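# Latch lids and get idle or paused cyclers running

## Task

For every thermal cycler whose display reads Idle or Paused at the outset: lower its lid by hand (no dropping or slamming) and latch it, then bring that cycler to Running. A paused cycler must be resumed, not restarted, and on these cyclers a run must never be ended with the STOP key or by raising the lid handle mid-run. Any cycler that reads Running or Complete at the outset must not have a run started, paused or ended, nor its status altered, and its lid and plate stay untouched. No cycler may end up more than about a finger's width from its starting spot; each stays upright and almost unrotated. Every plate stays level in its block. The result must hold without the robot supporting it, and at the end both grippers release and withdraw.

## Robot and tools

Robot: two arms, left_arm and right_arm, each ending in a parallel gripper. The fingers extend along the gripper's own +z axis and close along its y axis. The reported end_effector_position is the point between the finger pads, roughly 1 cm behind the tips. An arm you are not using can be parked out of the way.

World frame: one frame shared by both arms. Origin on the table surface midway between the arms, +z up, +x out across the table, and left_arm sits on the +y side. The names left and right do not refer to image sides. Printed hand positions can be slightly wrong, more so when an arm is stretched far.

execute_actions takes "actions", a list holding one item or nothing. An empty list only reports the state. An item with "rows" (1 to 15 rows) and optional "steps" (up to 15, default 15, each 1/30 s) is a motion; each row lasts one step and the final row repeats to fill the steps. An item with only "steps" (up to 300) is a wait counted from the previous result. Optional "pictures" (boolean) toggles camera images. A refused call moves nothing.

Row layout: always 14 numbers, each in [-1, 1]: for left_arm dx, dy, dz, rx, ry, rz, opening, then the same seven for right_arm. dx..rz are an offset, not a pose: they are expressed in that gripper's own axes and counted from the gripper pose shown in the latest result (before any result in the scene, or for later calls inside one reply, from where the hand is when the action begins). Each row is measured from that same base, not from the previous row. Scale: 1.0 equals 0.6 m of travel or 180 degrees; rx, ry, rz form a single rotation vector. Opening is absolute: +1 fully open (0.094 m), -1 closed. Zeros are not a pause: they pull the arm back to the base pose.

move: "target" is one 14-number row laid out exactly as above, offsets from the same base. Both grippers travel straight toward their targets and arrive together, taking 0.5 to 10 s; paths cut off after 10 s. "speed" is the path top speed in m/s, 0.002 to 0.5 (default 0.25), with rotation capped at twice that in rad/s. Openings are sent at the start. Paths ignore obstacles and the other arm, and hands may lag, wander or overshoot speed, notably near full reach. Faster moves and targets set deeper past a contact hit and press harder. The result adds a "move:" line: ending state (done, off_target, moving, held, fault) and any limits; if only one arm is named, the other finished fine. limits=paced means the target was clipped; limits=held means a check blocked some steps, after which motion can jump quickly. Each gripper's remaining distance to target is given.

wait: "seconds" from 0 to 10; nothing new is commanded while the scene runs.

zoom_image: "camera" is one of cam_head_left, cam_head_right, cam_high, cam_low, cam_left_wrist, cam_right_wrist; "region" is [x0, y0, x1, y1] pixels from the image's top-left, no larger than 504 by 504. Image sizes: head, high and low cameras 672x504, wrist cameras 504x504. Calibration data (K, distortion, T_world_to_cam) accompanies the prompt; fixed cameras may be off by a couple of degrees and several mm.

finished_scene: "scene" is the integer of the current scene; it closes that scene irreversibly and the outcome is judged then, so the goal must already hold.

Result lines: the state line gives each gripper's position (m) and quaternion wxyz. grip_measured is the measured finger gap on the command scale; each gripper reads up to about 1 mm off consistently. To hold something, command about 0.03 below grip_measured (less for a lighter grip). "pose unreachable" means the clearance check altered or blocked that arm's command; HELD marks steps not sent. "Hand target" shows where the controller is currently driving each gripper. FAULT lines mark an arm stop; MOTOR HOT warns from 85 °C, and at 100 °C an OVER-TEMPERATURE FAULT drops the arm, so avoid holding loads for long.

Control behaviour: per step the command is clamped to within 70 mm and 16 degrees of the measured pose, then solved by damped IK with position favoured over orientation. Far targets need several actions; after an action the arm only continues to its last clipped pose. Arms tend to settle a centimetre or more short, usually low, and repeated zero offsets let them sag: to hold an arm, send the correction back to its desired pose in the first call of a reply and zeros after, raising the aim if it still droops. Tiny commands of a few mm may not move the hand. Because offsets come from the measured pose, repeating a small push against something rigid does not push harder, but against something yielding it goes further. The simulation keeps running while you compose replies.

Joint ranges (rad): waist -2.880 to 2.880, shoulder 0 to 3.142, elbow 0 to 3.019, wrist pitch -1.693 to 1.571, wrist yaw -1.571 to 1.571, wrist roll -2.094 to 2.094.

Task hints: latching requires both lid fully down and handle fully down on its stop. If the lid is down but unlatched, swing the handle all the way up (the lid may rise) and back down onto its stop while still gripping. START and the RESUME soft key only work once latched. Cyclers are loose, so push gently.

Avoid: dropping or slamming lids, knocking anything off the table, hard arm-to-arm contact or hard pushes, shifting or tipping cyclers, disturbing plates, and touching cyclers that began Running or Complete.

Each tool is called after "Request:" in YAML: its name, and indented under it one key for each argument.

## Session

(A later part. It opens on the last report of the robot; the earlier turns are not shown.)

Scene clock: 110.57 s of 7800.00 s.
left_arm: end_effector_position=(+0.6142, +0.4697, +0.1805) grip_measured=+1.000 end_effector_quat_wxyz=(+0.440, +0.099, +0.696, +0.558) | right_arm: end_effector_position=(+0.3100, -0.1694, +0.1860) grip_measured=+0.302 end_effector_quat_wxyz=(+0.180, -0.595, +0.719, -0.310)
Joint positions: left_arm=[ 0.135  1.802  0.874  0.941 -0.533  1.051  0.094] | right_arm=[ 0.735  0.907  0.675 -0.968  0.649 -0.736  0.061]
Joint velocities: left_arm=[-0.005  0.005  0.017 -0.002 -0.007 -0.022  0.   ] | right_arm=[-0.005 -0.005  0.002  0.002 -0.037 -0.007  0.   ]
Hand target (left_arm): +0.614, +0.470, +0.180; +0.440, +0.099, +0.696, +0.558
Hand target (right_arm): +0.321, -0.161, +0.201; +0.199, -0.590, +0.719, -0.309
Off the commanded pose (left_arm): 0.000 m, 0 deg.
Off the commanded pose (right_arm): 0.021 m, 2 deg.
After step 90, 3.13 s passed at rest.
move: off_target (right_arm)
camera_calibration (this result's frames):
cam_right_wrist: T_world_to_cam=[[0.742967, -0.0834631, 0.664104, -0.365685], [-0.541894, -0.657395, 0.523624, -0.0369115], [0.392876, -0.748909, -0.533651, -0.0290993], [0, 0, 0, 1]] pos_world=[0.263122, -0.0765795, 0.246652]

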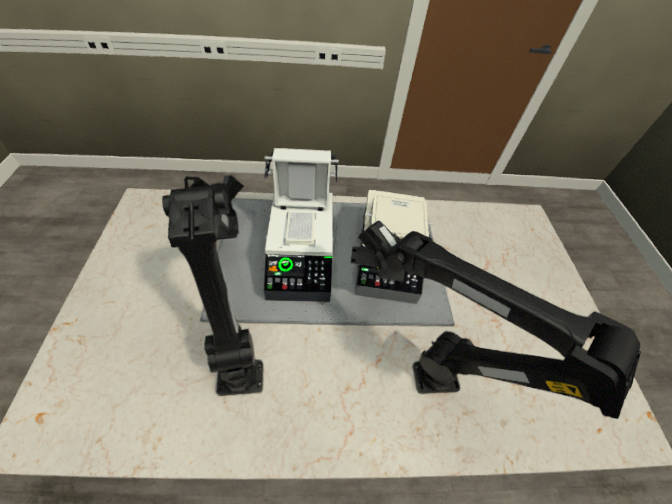

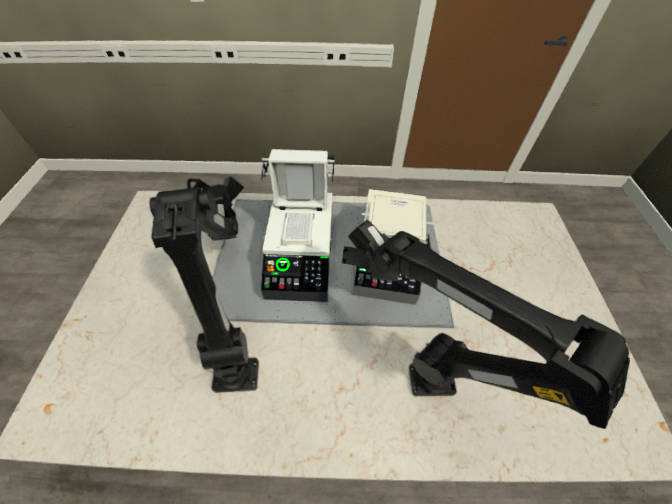

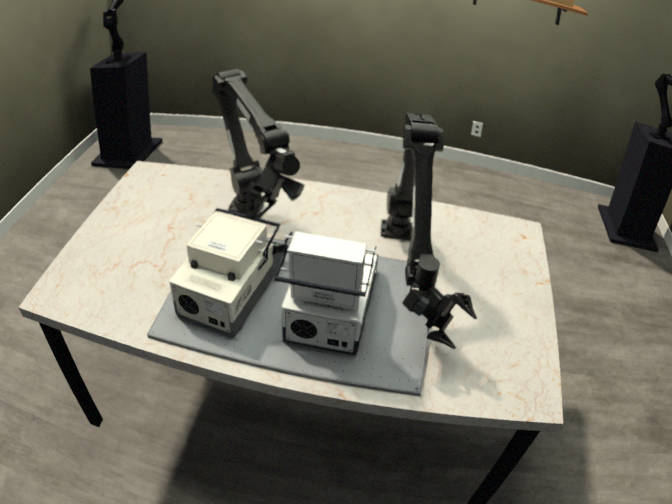

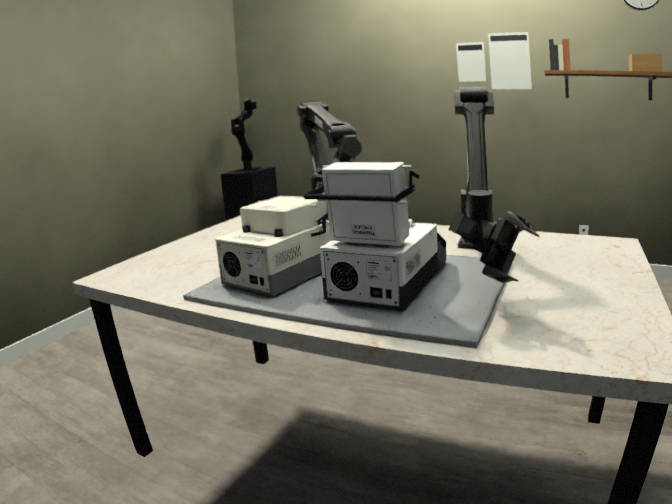

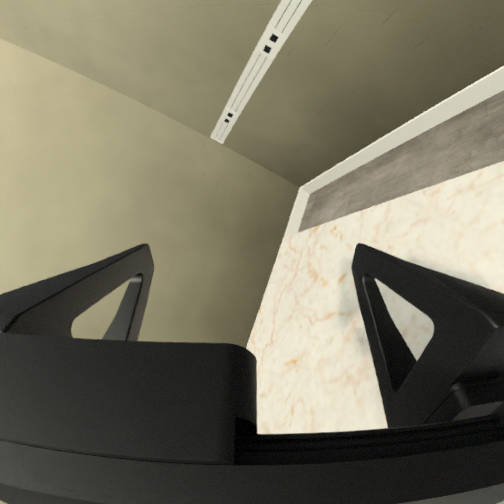

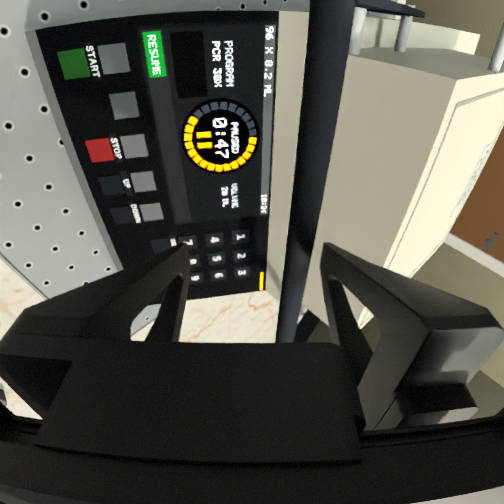

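Request:
move:
  target: [0,0,0,0,0,0,1,-0.03,-0.05,0.03,0,0,0,0.3]
  speed: 0.04

Scene clock: 116.43 s of 7800.00 s.
left_arm: end_effector_position=(+0.6142, +0.4697, +0.1805) grip_measured=+1.000 end_effector_quat_wxyz=(+0.440, +0.099, +0.696, +0.558) | right_arm: end_effector_position=(+0.3290, -0.1712, +0.1690) grip_measured=+0.302 end_effector_quat_wxyz=(+0.153, -0.603, +0.719, -0.310)
Joint positions: left_arm=[ 0.135  1.802  0.874  0.941 -0.533  1.051  0.094] | right_arm=[ 0.678  0.993  0.685 -0.915  0.628 -0.794  0.061]
Joint velocities: left_arm=[-0.005 -0.005 -0.002 -0.007  0.037  0.022  0.   ] | right_arm=[-0.015 -0.015 -0.032 -0.012 -0.051  0.051 -0.   ]
Hand target (left_arm): +0.614, +0.470, +0.180; +0.440, +0.099, +0.696, +0.558
Hand target (right_arm): +0.346, -0.159, +0.191; +0.180, -0.595, +0.719, -0.310
Off the commanded pose (left_arm): 0.000 m, 0 deg.
Off the commanded pose (right_arm): 0.031 m, 3 deg.
After step 90, 1.53 s passed at rest.
move: off_target (right_arm)
camera_calibration (this result's frames):
cam_right_wrist: T_world_to_cam=[[0.770501, -0.0647897, 0.634138, -0.369436], [-0.522204, -0.634664, 0.569653, -0.0292935], [0.365557, -0.770068, -0.522842, -0.0434236], [0, 0, 0, 1]] pos_world=[0.285228, -0.0759663, 0.228257]

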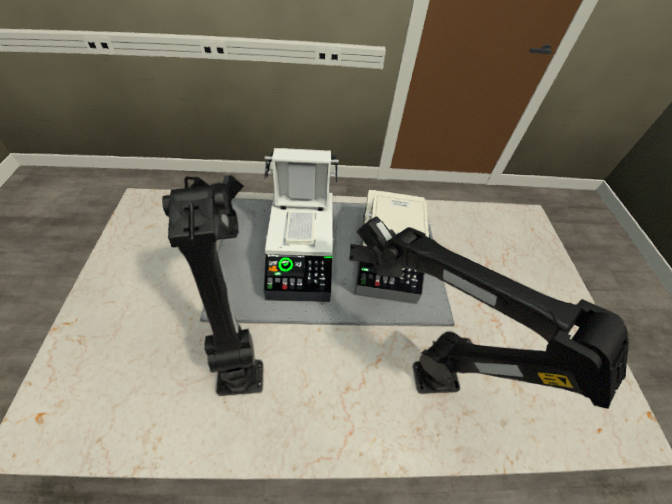

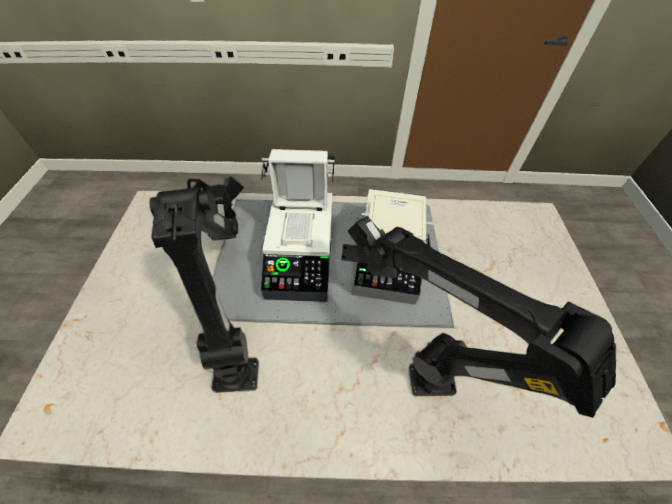

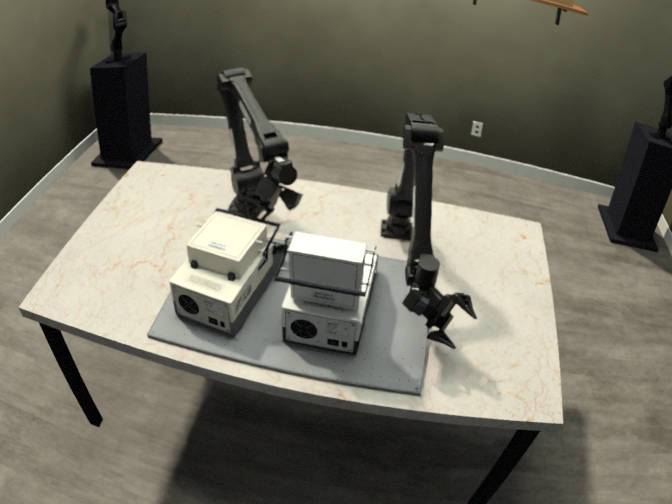

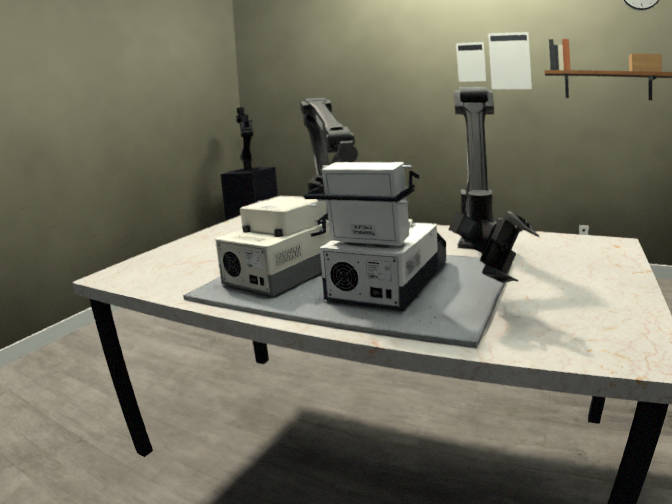

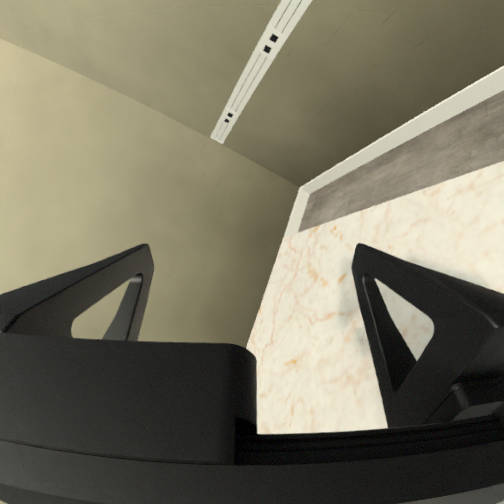

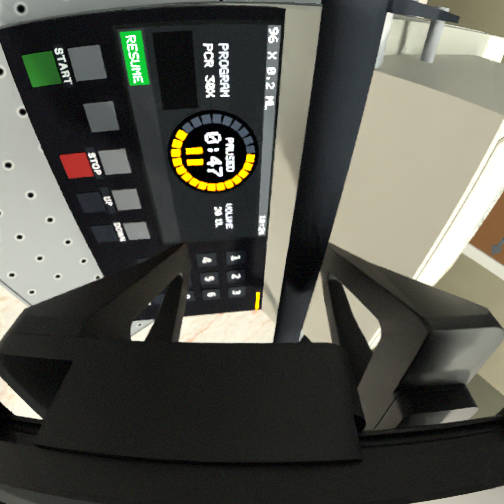

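Request:
move:
  target: [0,0,0,0,0,0,1,0,-0.02,0.0,0,0,0,-0.75]
  speed: 0.04

Scene clock: 120.07 s of 7800.00 s.
left_arm: end_effector_position=(+0.6142, +0.4697, +0.1805) grip_measured=+1.000 end_effector_quat_wxyz=(+0.440, +0.099, +0.696, +0.558) | right_arm: end_effector_position=(+0.3401, -0.1727, +0.1786) grip_measured=-0.746 end_effector_quat_wxyz=(+0.166, -0.590, +0.723, -0.317)
Joint positions: left_arm=[ 0.135  1.802  0.874  0.941 -0.533  1.051  0.094] | right_arm=[ 0.656  0.994  0.702 -0.89   0.638 -0.806  0.012]
Joint velocities: left_arm=[-0.005 -0.005  0.007 -0.022 -0.066  0.037  0.   ] | right_arm=[-0.015 -0.015 -0.007  0.007  0.007 -0.022 -0.   ]
Hand target (left_arm): +0.614, +0.470, +0.180; +0.440, +0.099, +0.696, +0.558
Hand target (right_arm): +0.338, -0.172, +0.176; +0.153, -0.603, +0.719, -0.311
Off the commanded pose (left_arm): 0.000 m, 0 deg.
Off the commanded pose (right_arm): 0.003 m, 2 deg.
move: done
camera_calibration (this result's frames):
cam_right_wrist: T_world_to_cam=[[0.747686, -0.0858677, 0.658478, -0.384458], [-0.551717, -0.632176, 0.544024, -0.0148664], [0.36956, -0.770052, -0.520043, -0.0454936], [0, 0, 0, 1]] pos_world=[0.296064, -0.0774432, 0.237586]

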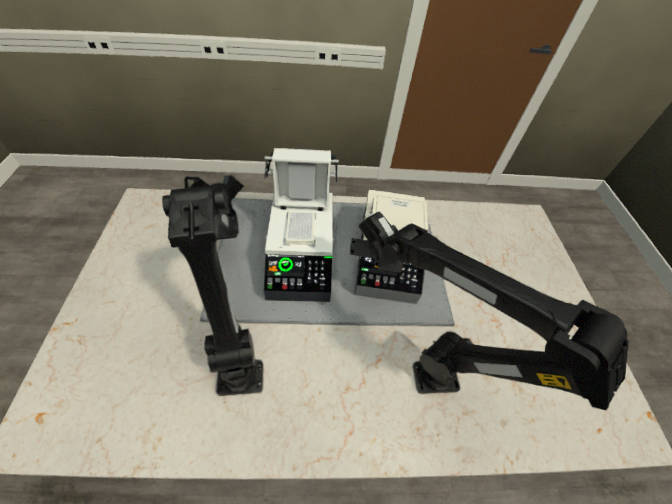

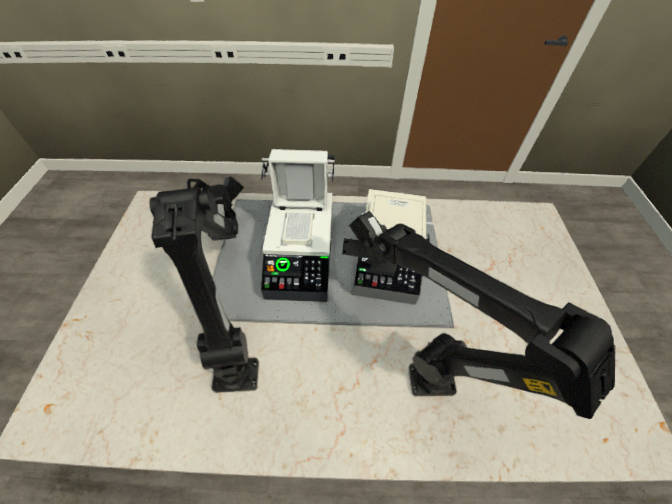

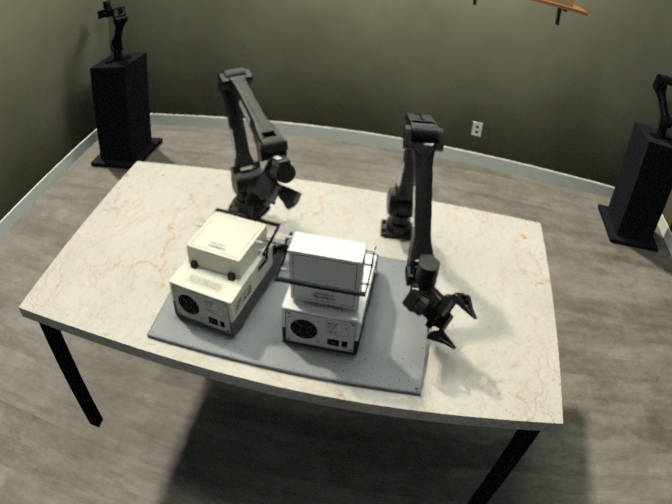

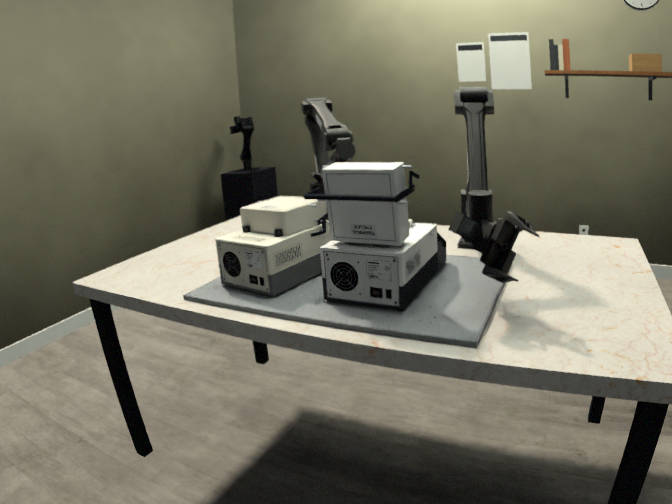

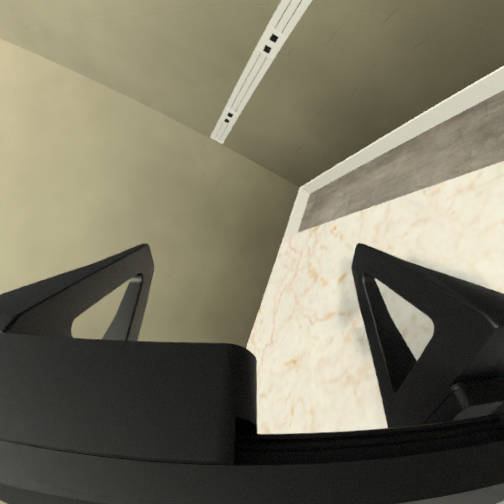

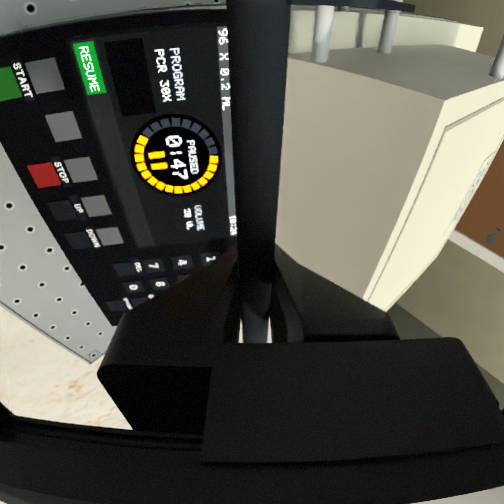

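Request:
move:
  target: [0,0,0,0,0,0,1,0,-0.13,-0.04,0,0,0,-0.78]
  speed: 0.04

Scene clock: 132.80 s of 7800.00 s.
left_arm: end_effector_position=(+0.6142, +0.4697, +0.1805) grip_measured=+1.000 end_effector_quat_wxyz=(+0.440, +0.099, +0.696, +0.558) | right_arm: end_effector_position=(+0.3606, -0.1756, +0.2192) grip_measured=-0.766 end_effector_quat_wxyz=(+0.147, -0.598, +0.728, -0.301)
Joint positions: left_arm=[ 0.135  1.802  0.874  0.941 -0.533  1.051  0.094] | right_arm=[ 0.586  1.023  0.844 -1.009  0.58  -0.867  0.011]
Joint velocities: left_arm=[ 0.005 -0.015  0.002  0.007  0.007 -0.066  0.   ] | right_arm=[ 0.005  0.005  0.007 -0.007 -0.051 -0.095  0.   ]
Hand target (left_arm): +0.614, +0.470, +0.180; +0.440, +0.099, +0.696, +0.558
Hand target (right_arm): +0.382, -0.175, +0.247; +0.165, -0.590, +0.724, -0.318
Off the commanded pose (left_arm): 0.000 m, 0 deg.
Off the commanded pose (right_arm): 0.037 m, 3 deg.
After step 90, 7.20 s passed at rest.
move: off_target (right_arm)
camera_calibration (this result's frames):
cam_right_wrist: T_world_to_cam=[[0.781827, -0.0880669, 0.617244, -0.430399], [-0.522419, -0.632897, 0.571418, -0.0441668], [0.340329, -0.769211, -0.540824, -0.0189172], [0, 0, 0, 1]] pos_world=[0.319862, -0.0804082, 0.280668]

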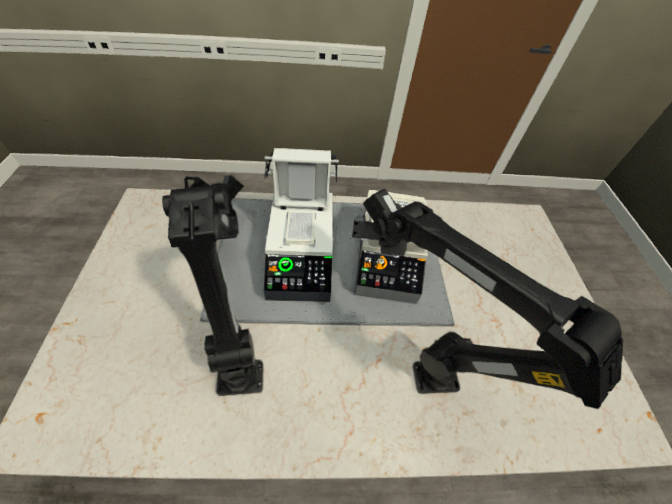

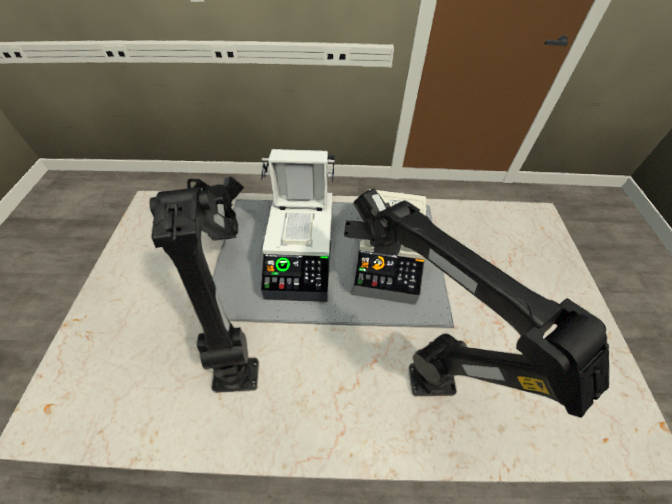

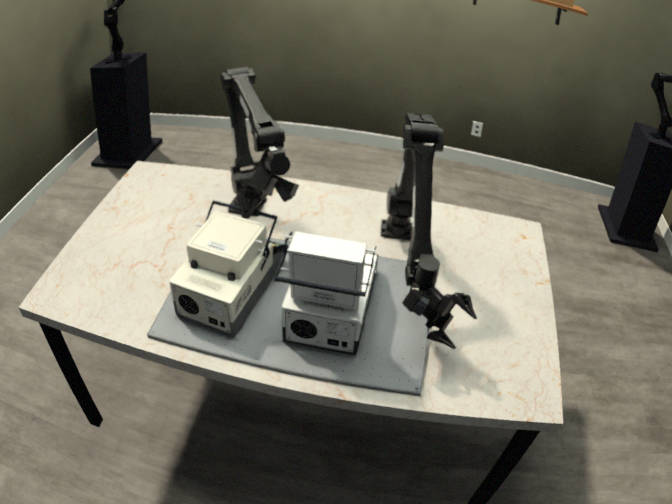

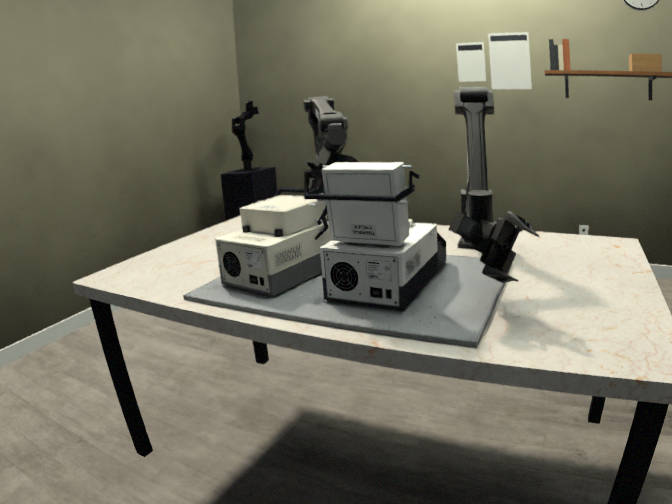

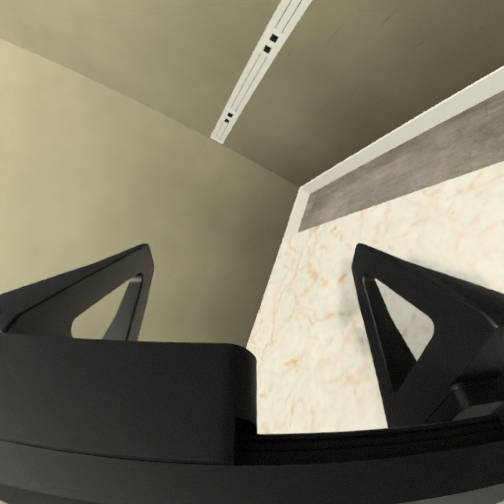

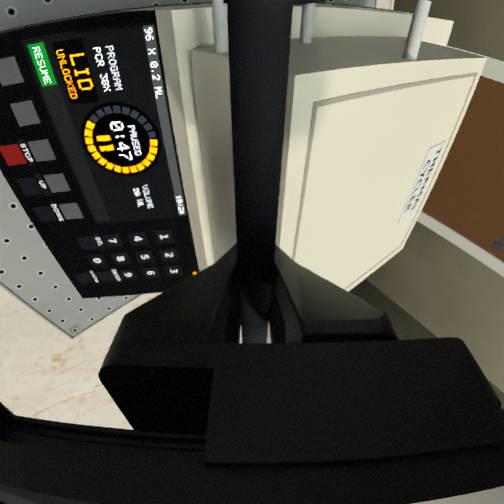

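Request:
move:
  target: [0,0,0,0,0,0,1,0,-0.15,0.01,0,0,0,-0.78]
  speed: 0.04

Request:
move:
  target: [0,0,0,0,0,0,1,0,-0.1,0.06,0,0,0,-0.78]
  speed: 0.04

Scene clock: 140.47 s of 7800.00 s.
left_arm: end_effector_position=(+0.6142, +0.4697, +0.1805) grip_measured=+1.000 end_effector_quat_wxyz=(+0.440, +0.099, +0.696, +0.558) | right_arm: end_effector_position=(+0.3630, -0.1761, +0.2217) grip_measured=-0.766 end_effector_quat_wxyz=(+0.111, -0.621, +0.734, -0.253)
Joint positions: left_arm=[ 0.135  1.802  0.874  0.941 -0.533  1.051  0.094] | right_arm=[ 0.534  1.067  0.916 -1.108  0.472 -0.909  0.011]
Joint velocities: left_arm=[-0.024  0.015 -0.012  0.007 -0.022 -0.007  0.   ] | right_arm=[-0.015  0.005  0.007 -0.002  0.022 -0.022  0.001]
Hand target (left_arm): +0.614, +0.470, +0.180; +0.440, +0.099, +0.696, +0.558
Hand target (right_arm): +0.417, -0.189, +0.267; +0.142, -0.595, +0.731, -0.303
Off the commanded pose (left_arm): 0.000 m, 0 deg.
Off the commanded pose (right_arm): 0.087 m, 7 deg; position clipped at the last step of the last action.
After step 90, 2.17 s passed at rest.
move: off_target (right_arm); limits=paced
camera_calibration (this result's frames):
cam_right_wrist: T_world_to_cam=[[0.854404, -0.0853896, 0.512545, -0.436474], [-0.435641, -0.655363, 0.617023, -0.0902535], [0.283215, -0.750472, -0.597144, 0.0177492], [0, 0, 0, 1]] pos_world=[0.32858, -0.0830988, 0.29]

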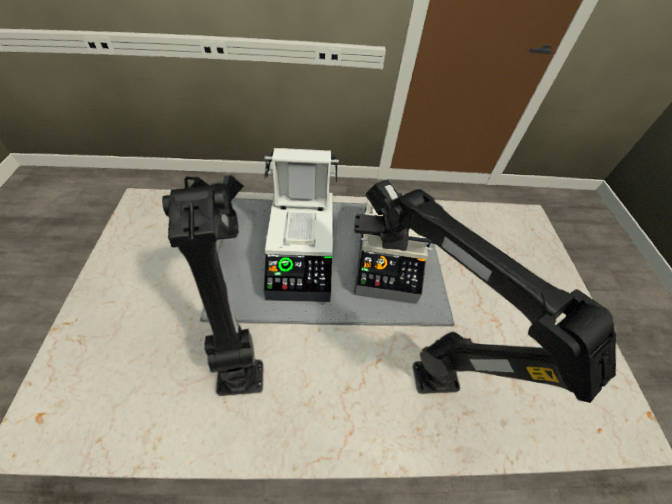

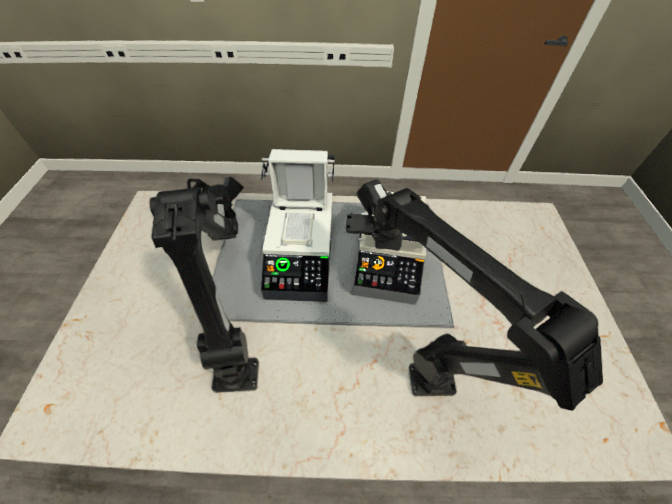

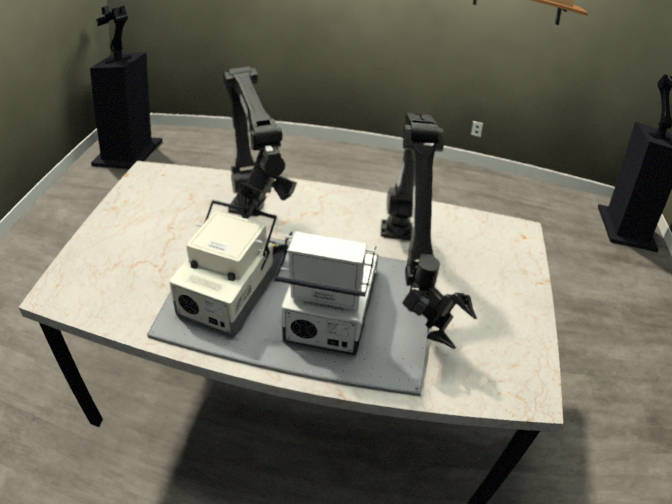

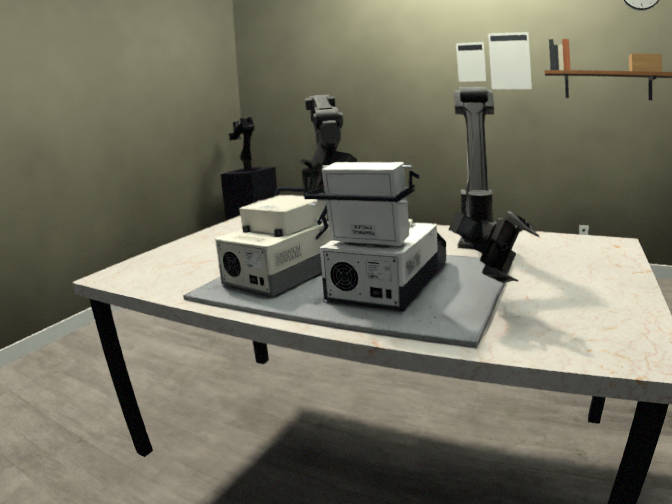

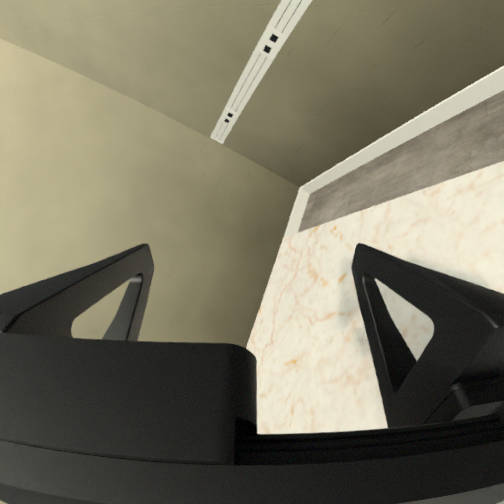

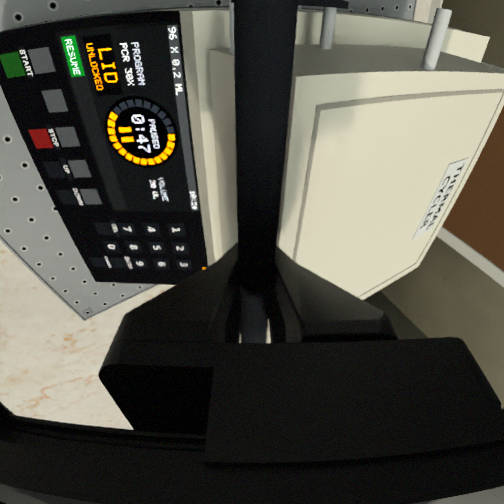

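Scene clock: 142.43 s of 7800.00 s.
left_arm: end_effector_position=(+0.6142, +0.4697, +0.1805) grip_measured=+1.000 end_effector_quat_wxyz=(+0.440, +0.099, +0.696, +0.558) | right_arm: end_effector_position=(+0.3636, -0.1756, +0.2204) grip_measured=-0.766 end_effector_quat_wxyz=(+0.107, -0.634, +0.736, -0.213)
Joint positions: left_arm=[ 0.135  1.802  0.874  0.941 -0.533  1.051  0.094] | right_arm=[ 0.493  1.075  0.937 -1.128  0.379 -0.95   0.011]
Joint velocities: left_arm=[ 0.005 -0.005  0.007  0.002 -0.051 -0.007  0.   ] | right_arm=[-0.005 -0.005  0.022  0.017  0.007  0.022  0.   ]
Hand target (left_arm): +0.614, +0.470, +0.180; +0.440, +0.099, +0.696, +0.558
Hand target (right_arm): +0.420, -0.193, +0.223; +0.106, -0.619, +0.736, -0.253
Off the commanded pose (left_arm): 0.000 m, 0 deg.
Off the commanded pose (right_arm): 0.069 m, 5 deg.
move: off_target (right_arm)
camera_calibration (this result's frames):
cam_right_wrist: T_world_to_cam=[[0.88646, -0.0908325, 0.453804, -0.435964], [-0.382149, -0.696765, 0.607026, -0.113379], [0.261057, -0.711525, -0.652366, 0.044255], [0, 0, 0, 1]] pos_world=[0.331584, -0.0871097, 0.295537]

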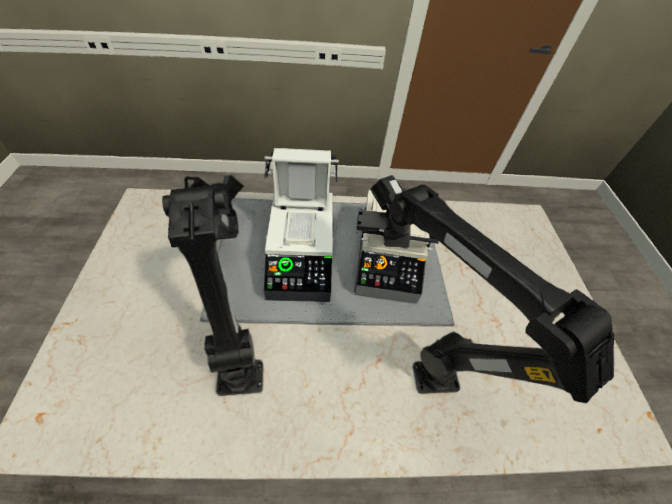

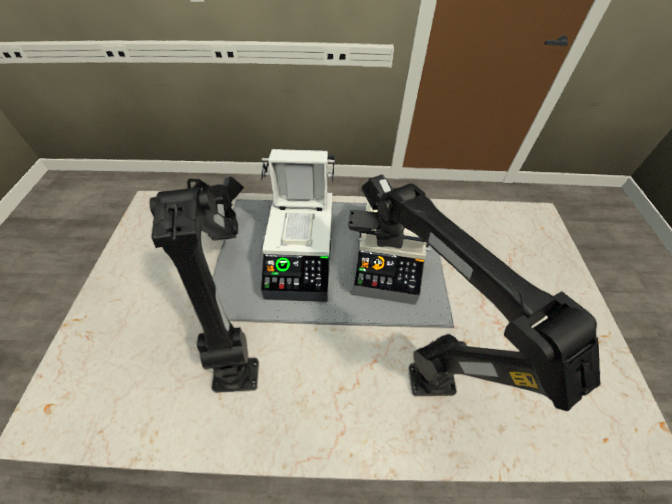

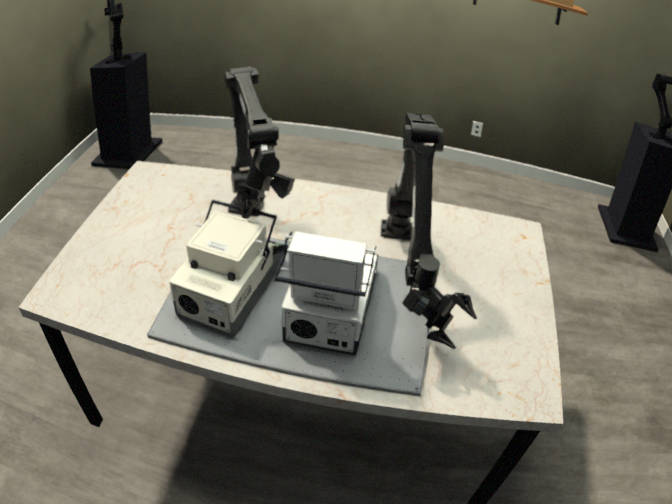

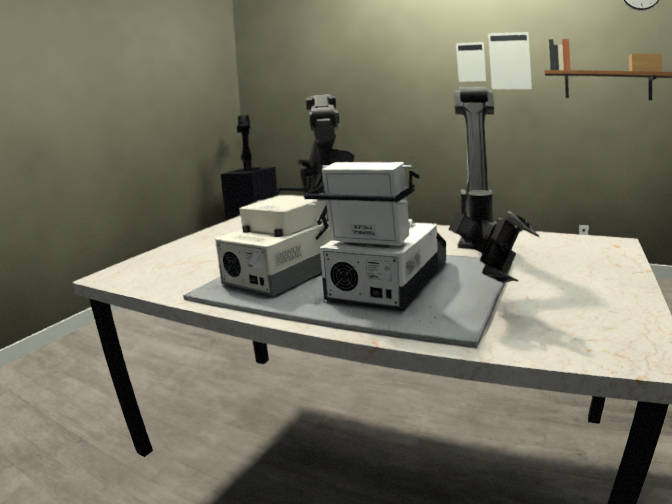

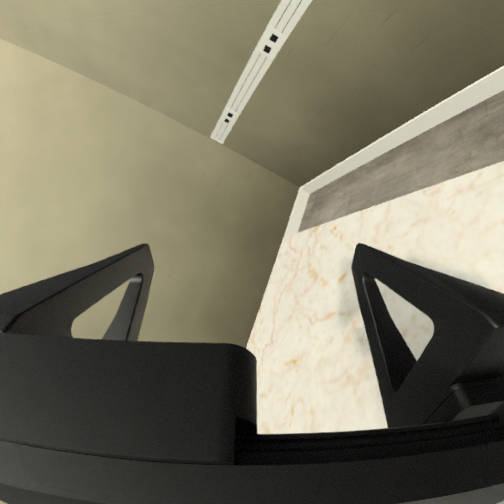

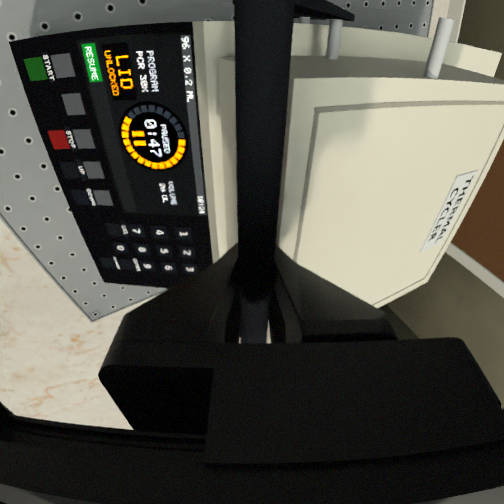

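Request:
move:
  target: [0,0,0,0,0,0,1,0,0.08,0.02,0,0,0,-0.78]
  speed: 0.04

Scene clock: 148.90 s of 7800.00 s.
left_arm: end_effector_position=(+0.6142, +0.4697, +0.1805) grip_measured=+1.000 end_effector_quat_wxyz=(+0.440, +0.099, +0.696, +0.558) | right_arm: end_effector_position=(+0.3498, -0.1732, +0.2048) grip_measured=-0.766 end_effector_quat_wxyz=(+0.128, -0.621, +0.738, -0.230)
Joint positions: left_arm=[ 0.135  1.802  0.874  0.941 -0.533  1.051  0.094] | right_arm=[ 0.54   1.028  0.851 -1.06   0.423 -0.894  0.011]
Joint velocities: left_arm=[-0.005 -0.005  0.007 -0.027  0.007 -0.022  0.   ] | right_arm=[ 0.005 -0.015 -0.012  0.007 -0.022  0.022 -0.001]
Hand target (left_arm): +0.614, +0.470, +0.180; +0.440, +0.099, +0.696, +0.558
Hand target (right_arm): +0.328, -0.173, +0.189; +0.107, -0.634, +0.736, -0.214
Off the commanded pose (left_arm): 0.000 m, 0 deg.
Off the commanded pose (right_arm): 0.029 m, 3 deg.
After step 90, 2.00 s passed at rest.
move: off_target (right_arm)
camera_calibration (this result's frames):
cam_right_wrist: T_world_to_cam=[[0.857331, -0.106588, 0.50361, -0.419199], [-0.427075, -0.693465, 0.58027, -0.0857537], [0.287386, -0.712562, -0.64005, 0.0274772], [0, 0, 0, 1]] pos_world=[0.314872, -0.0845696, 0.27846]

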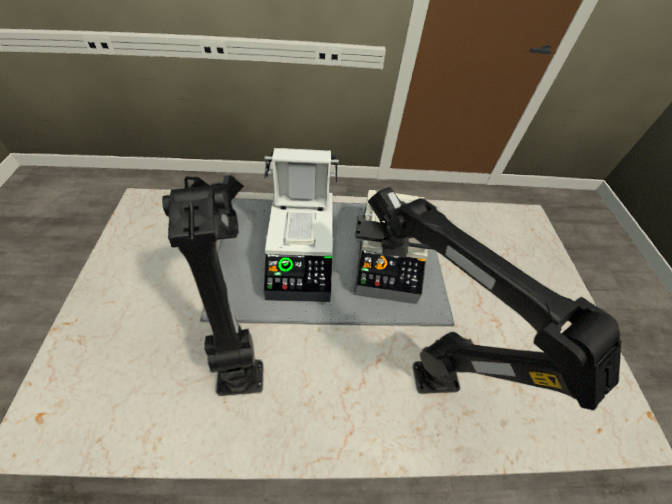

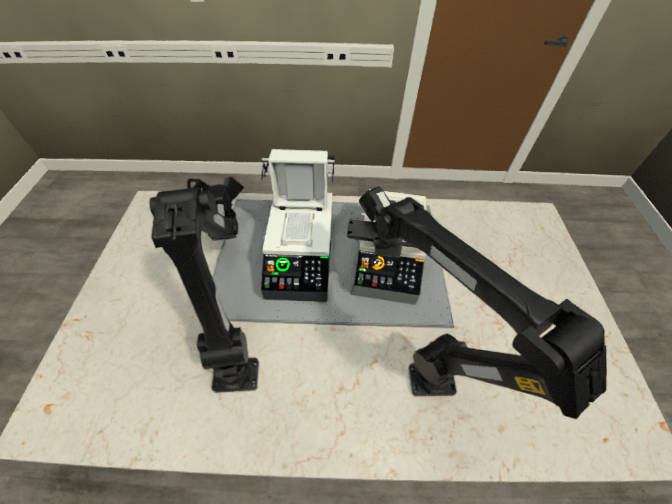

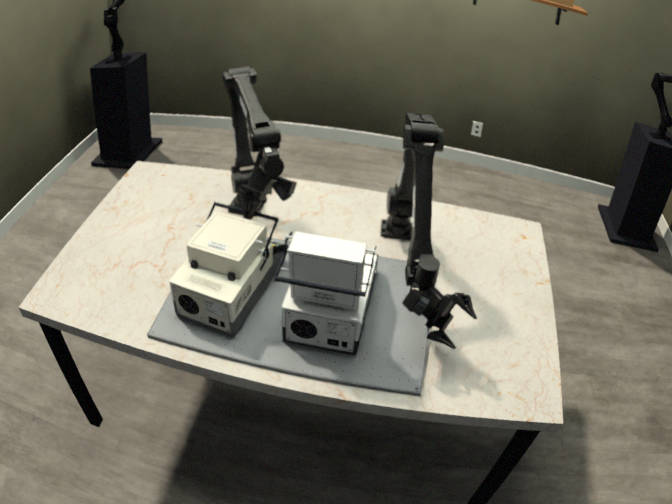

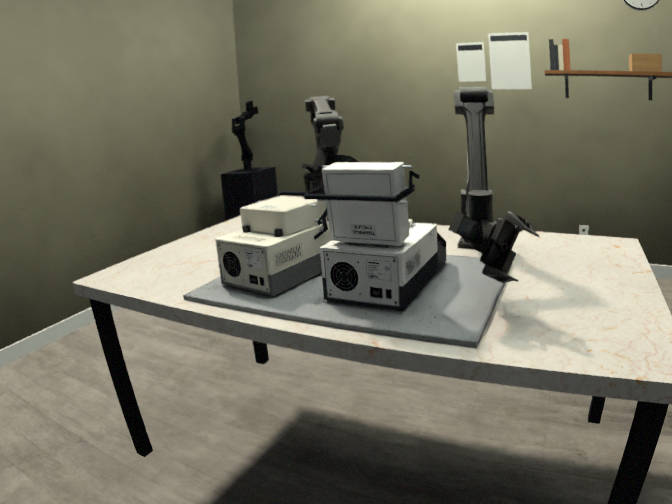

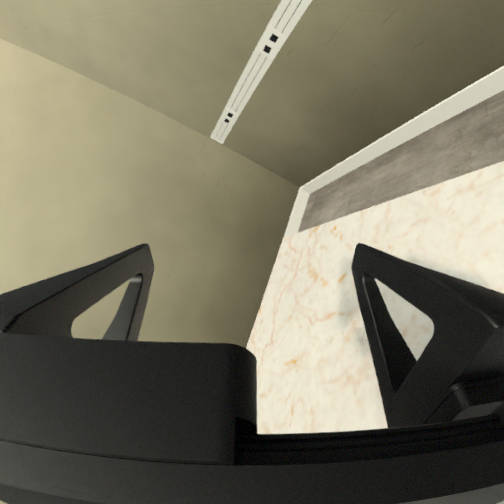

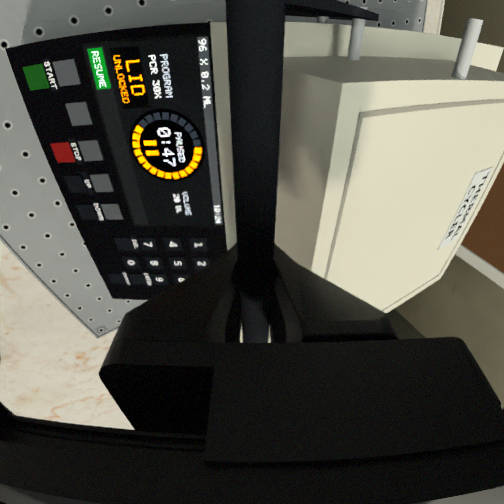

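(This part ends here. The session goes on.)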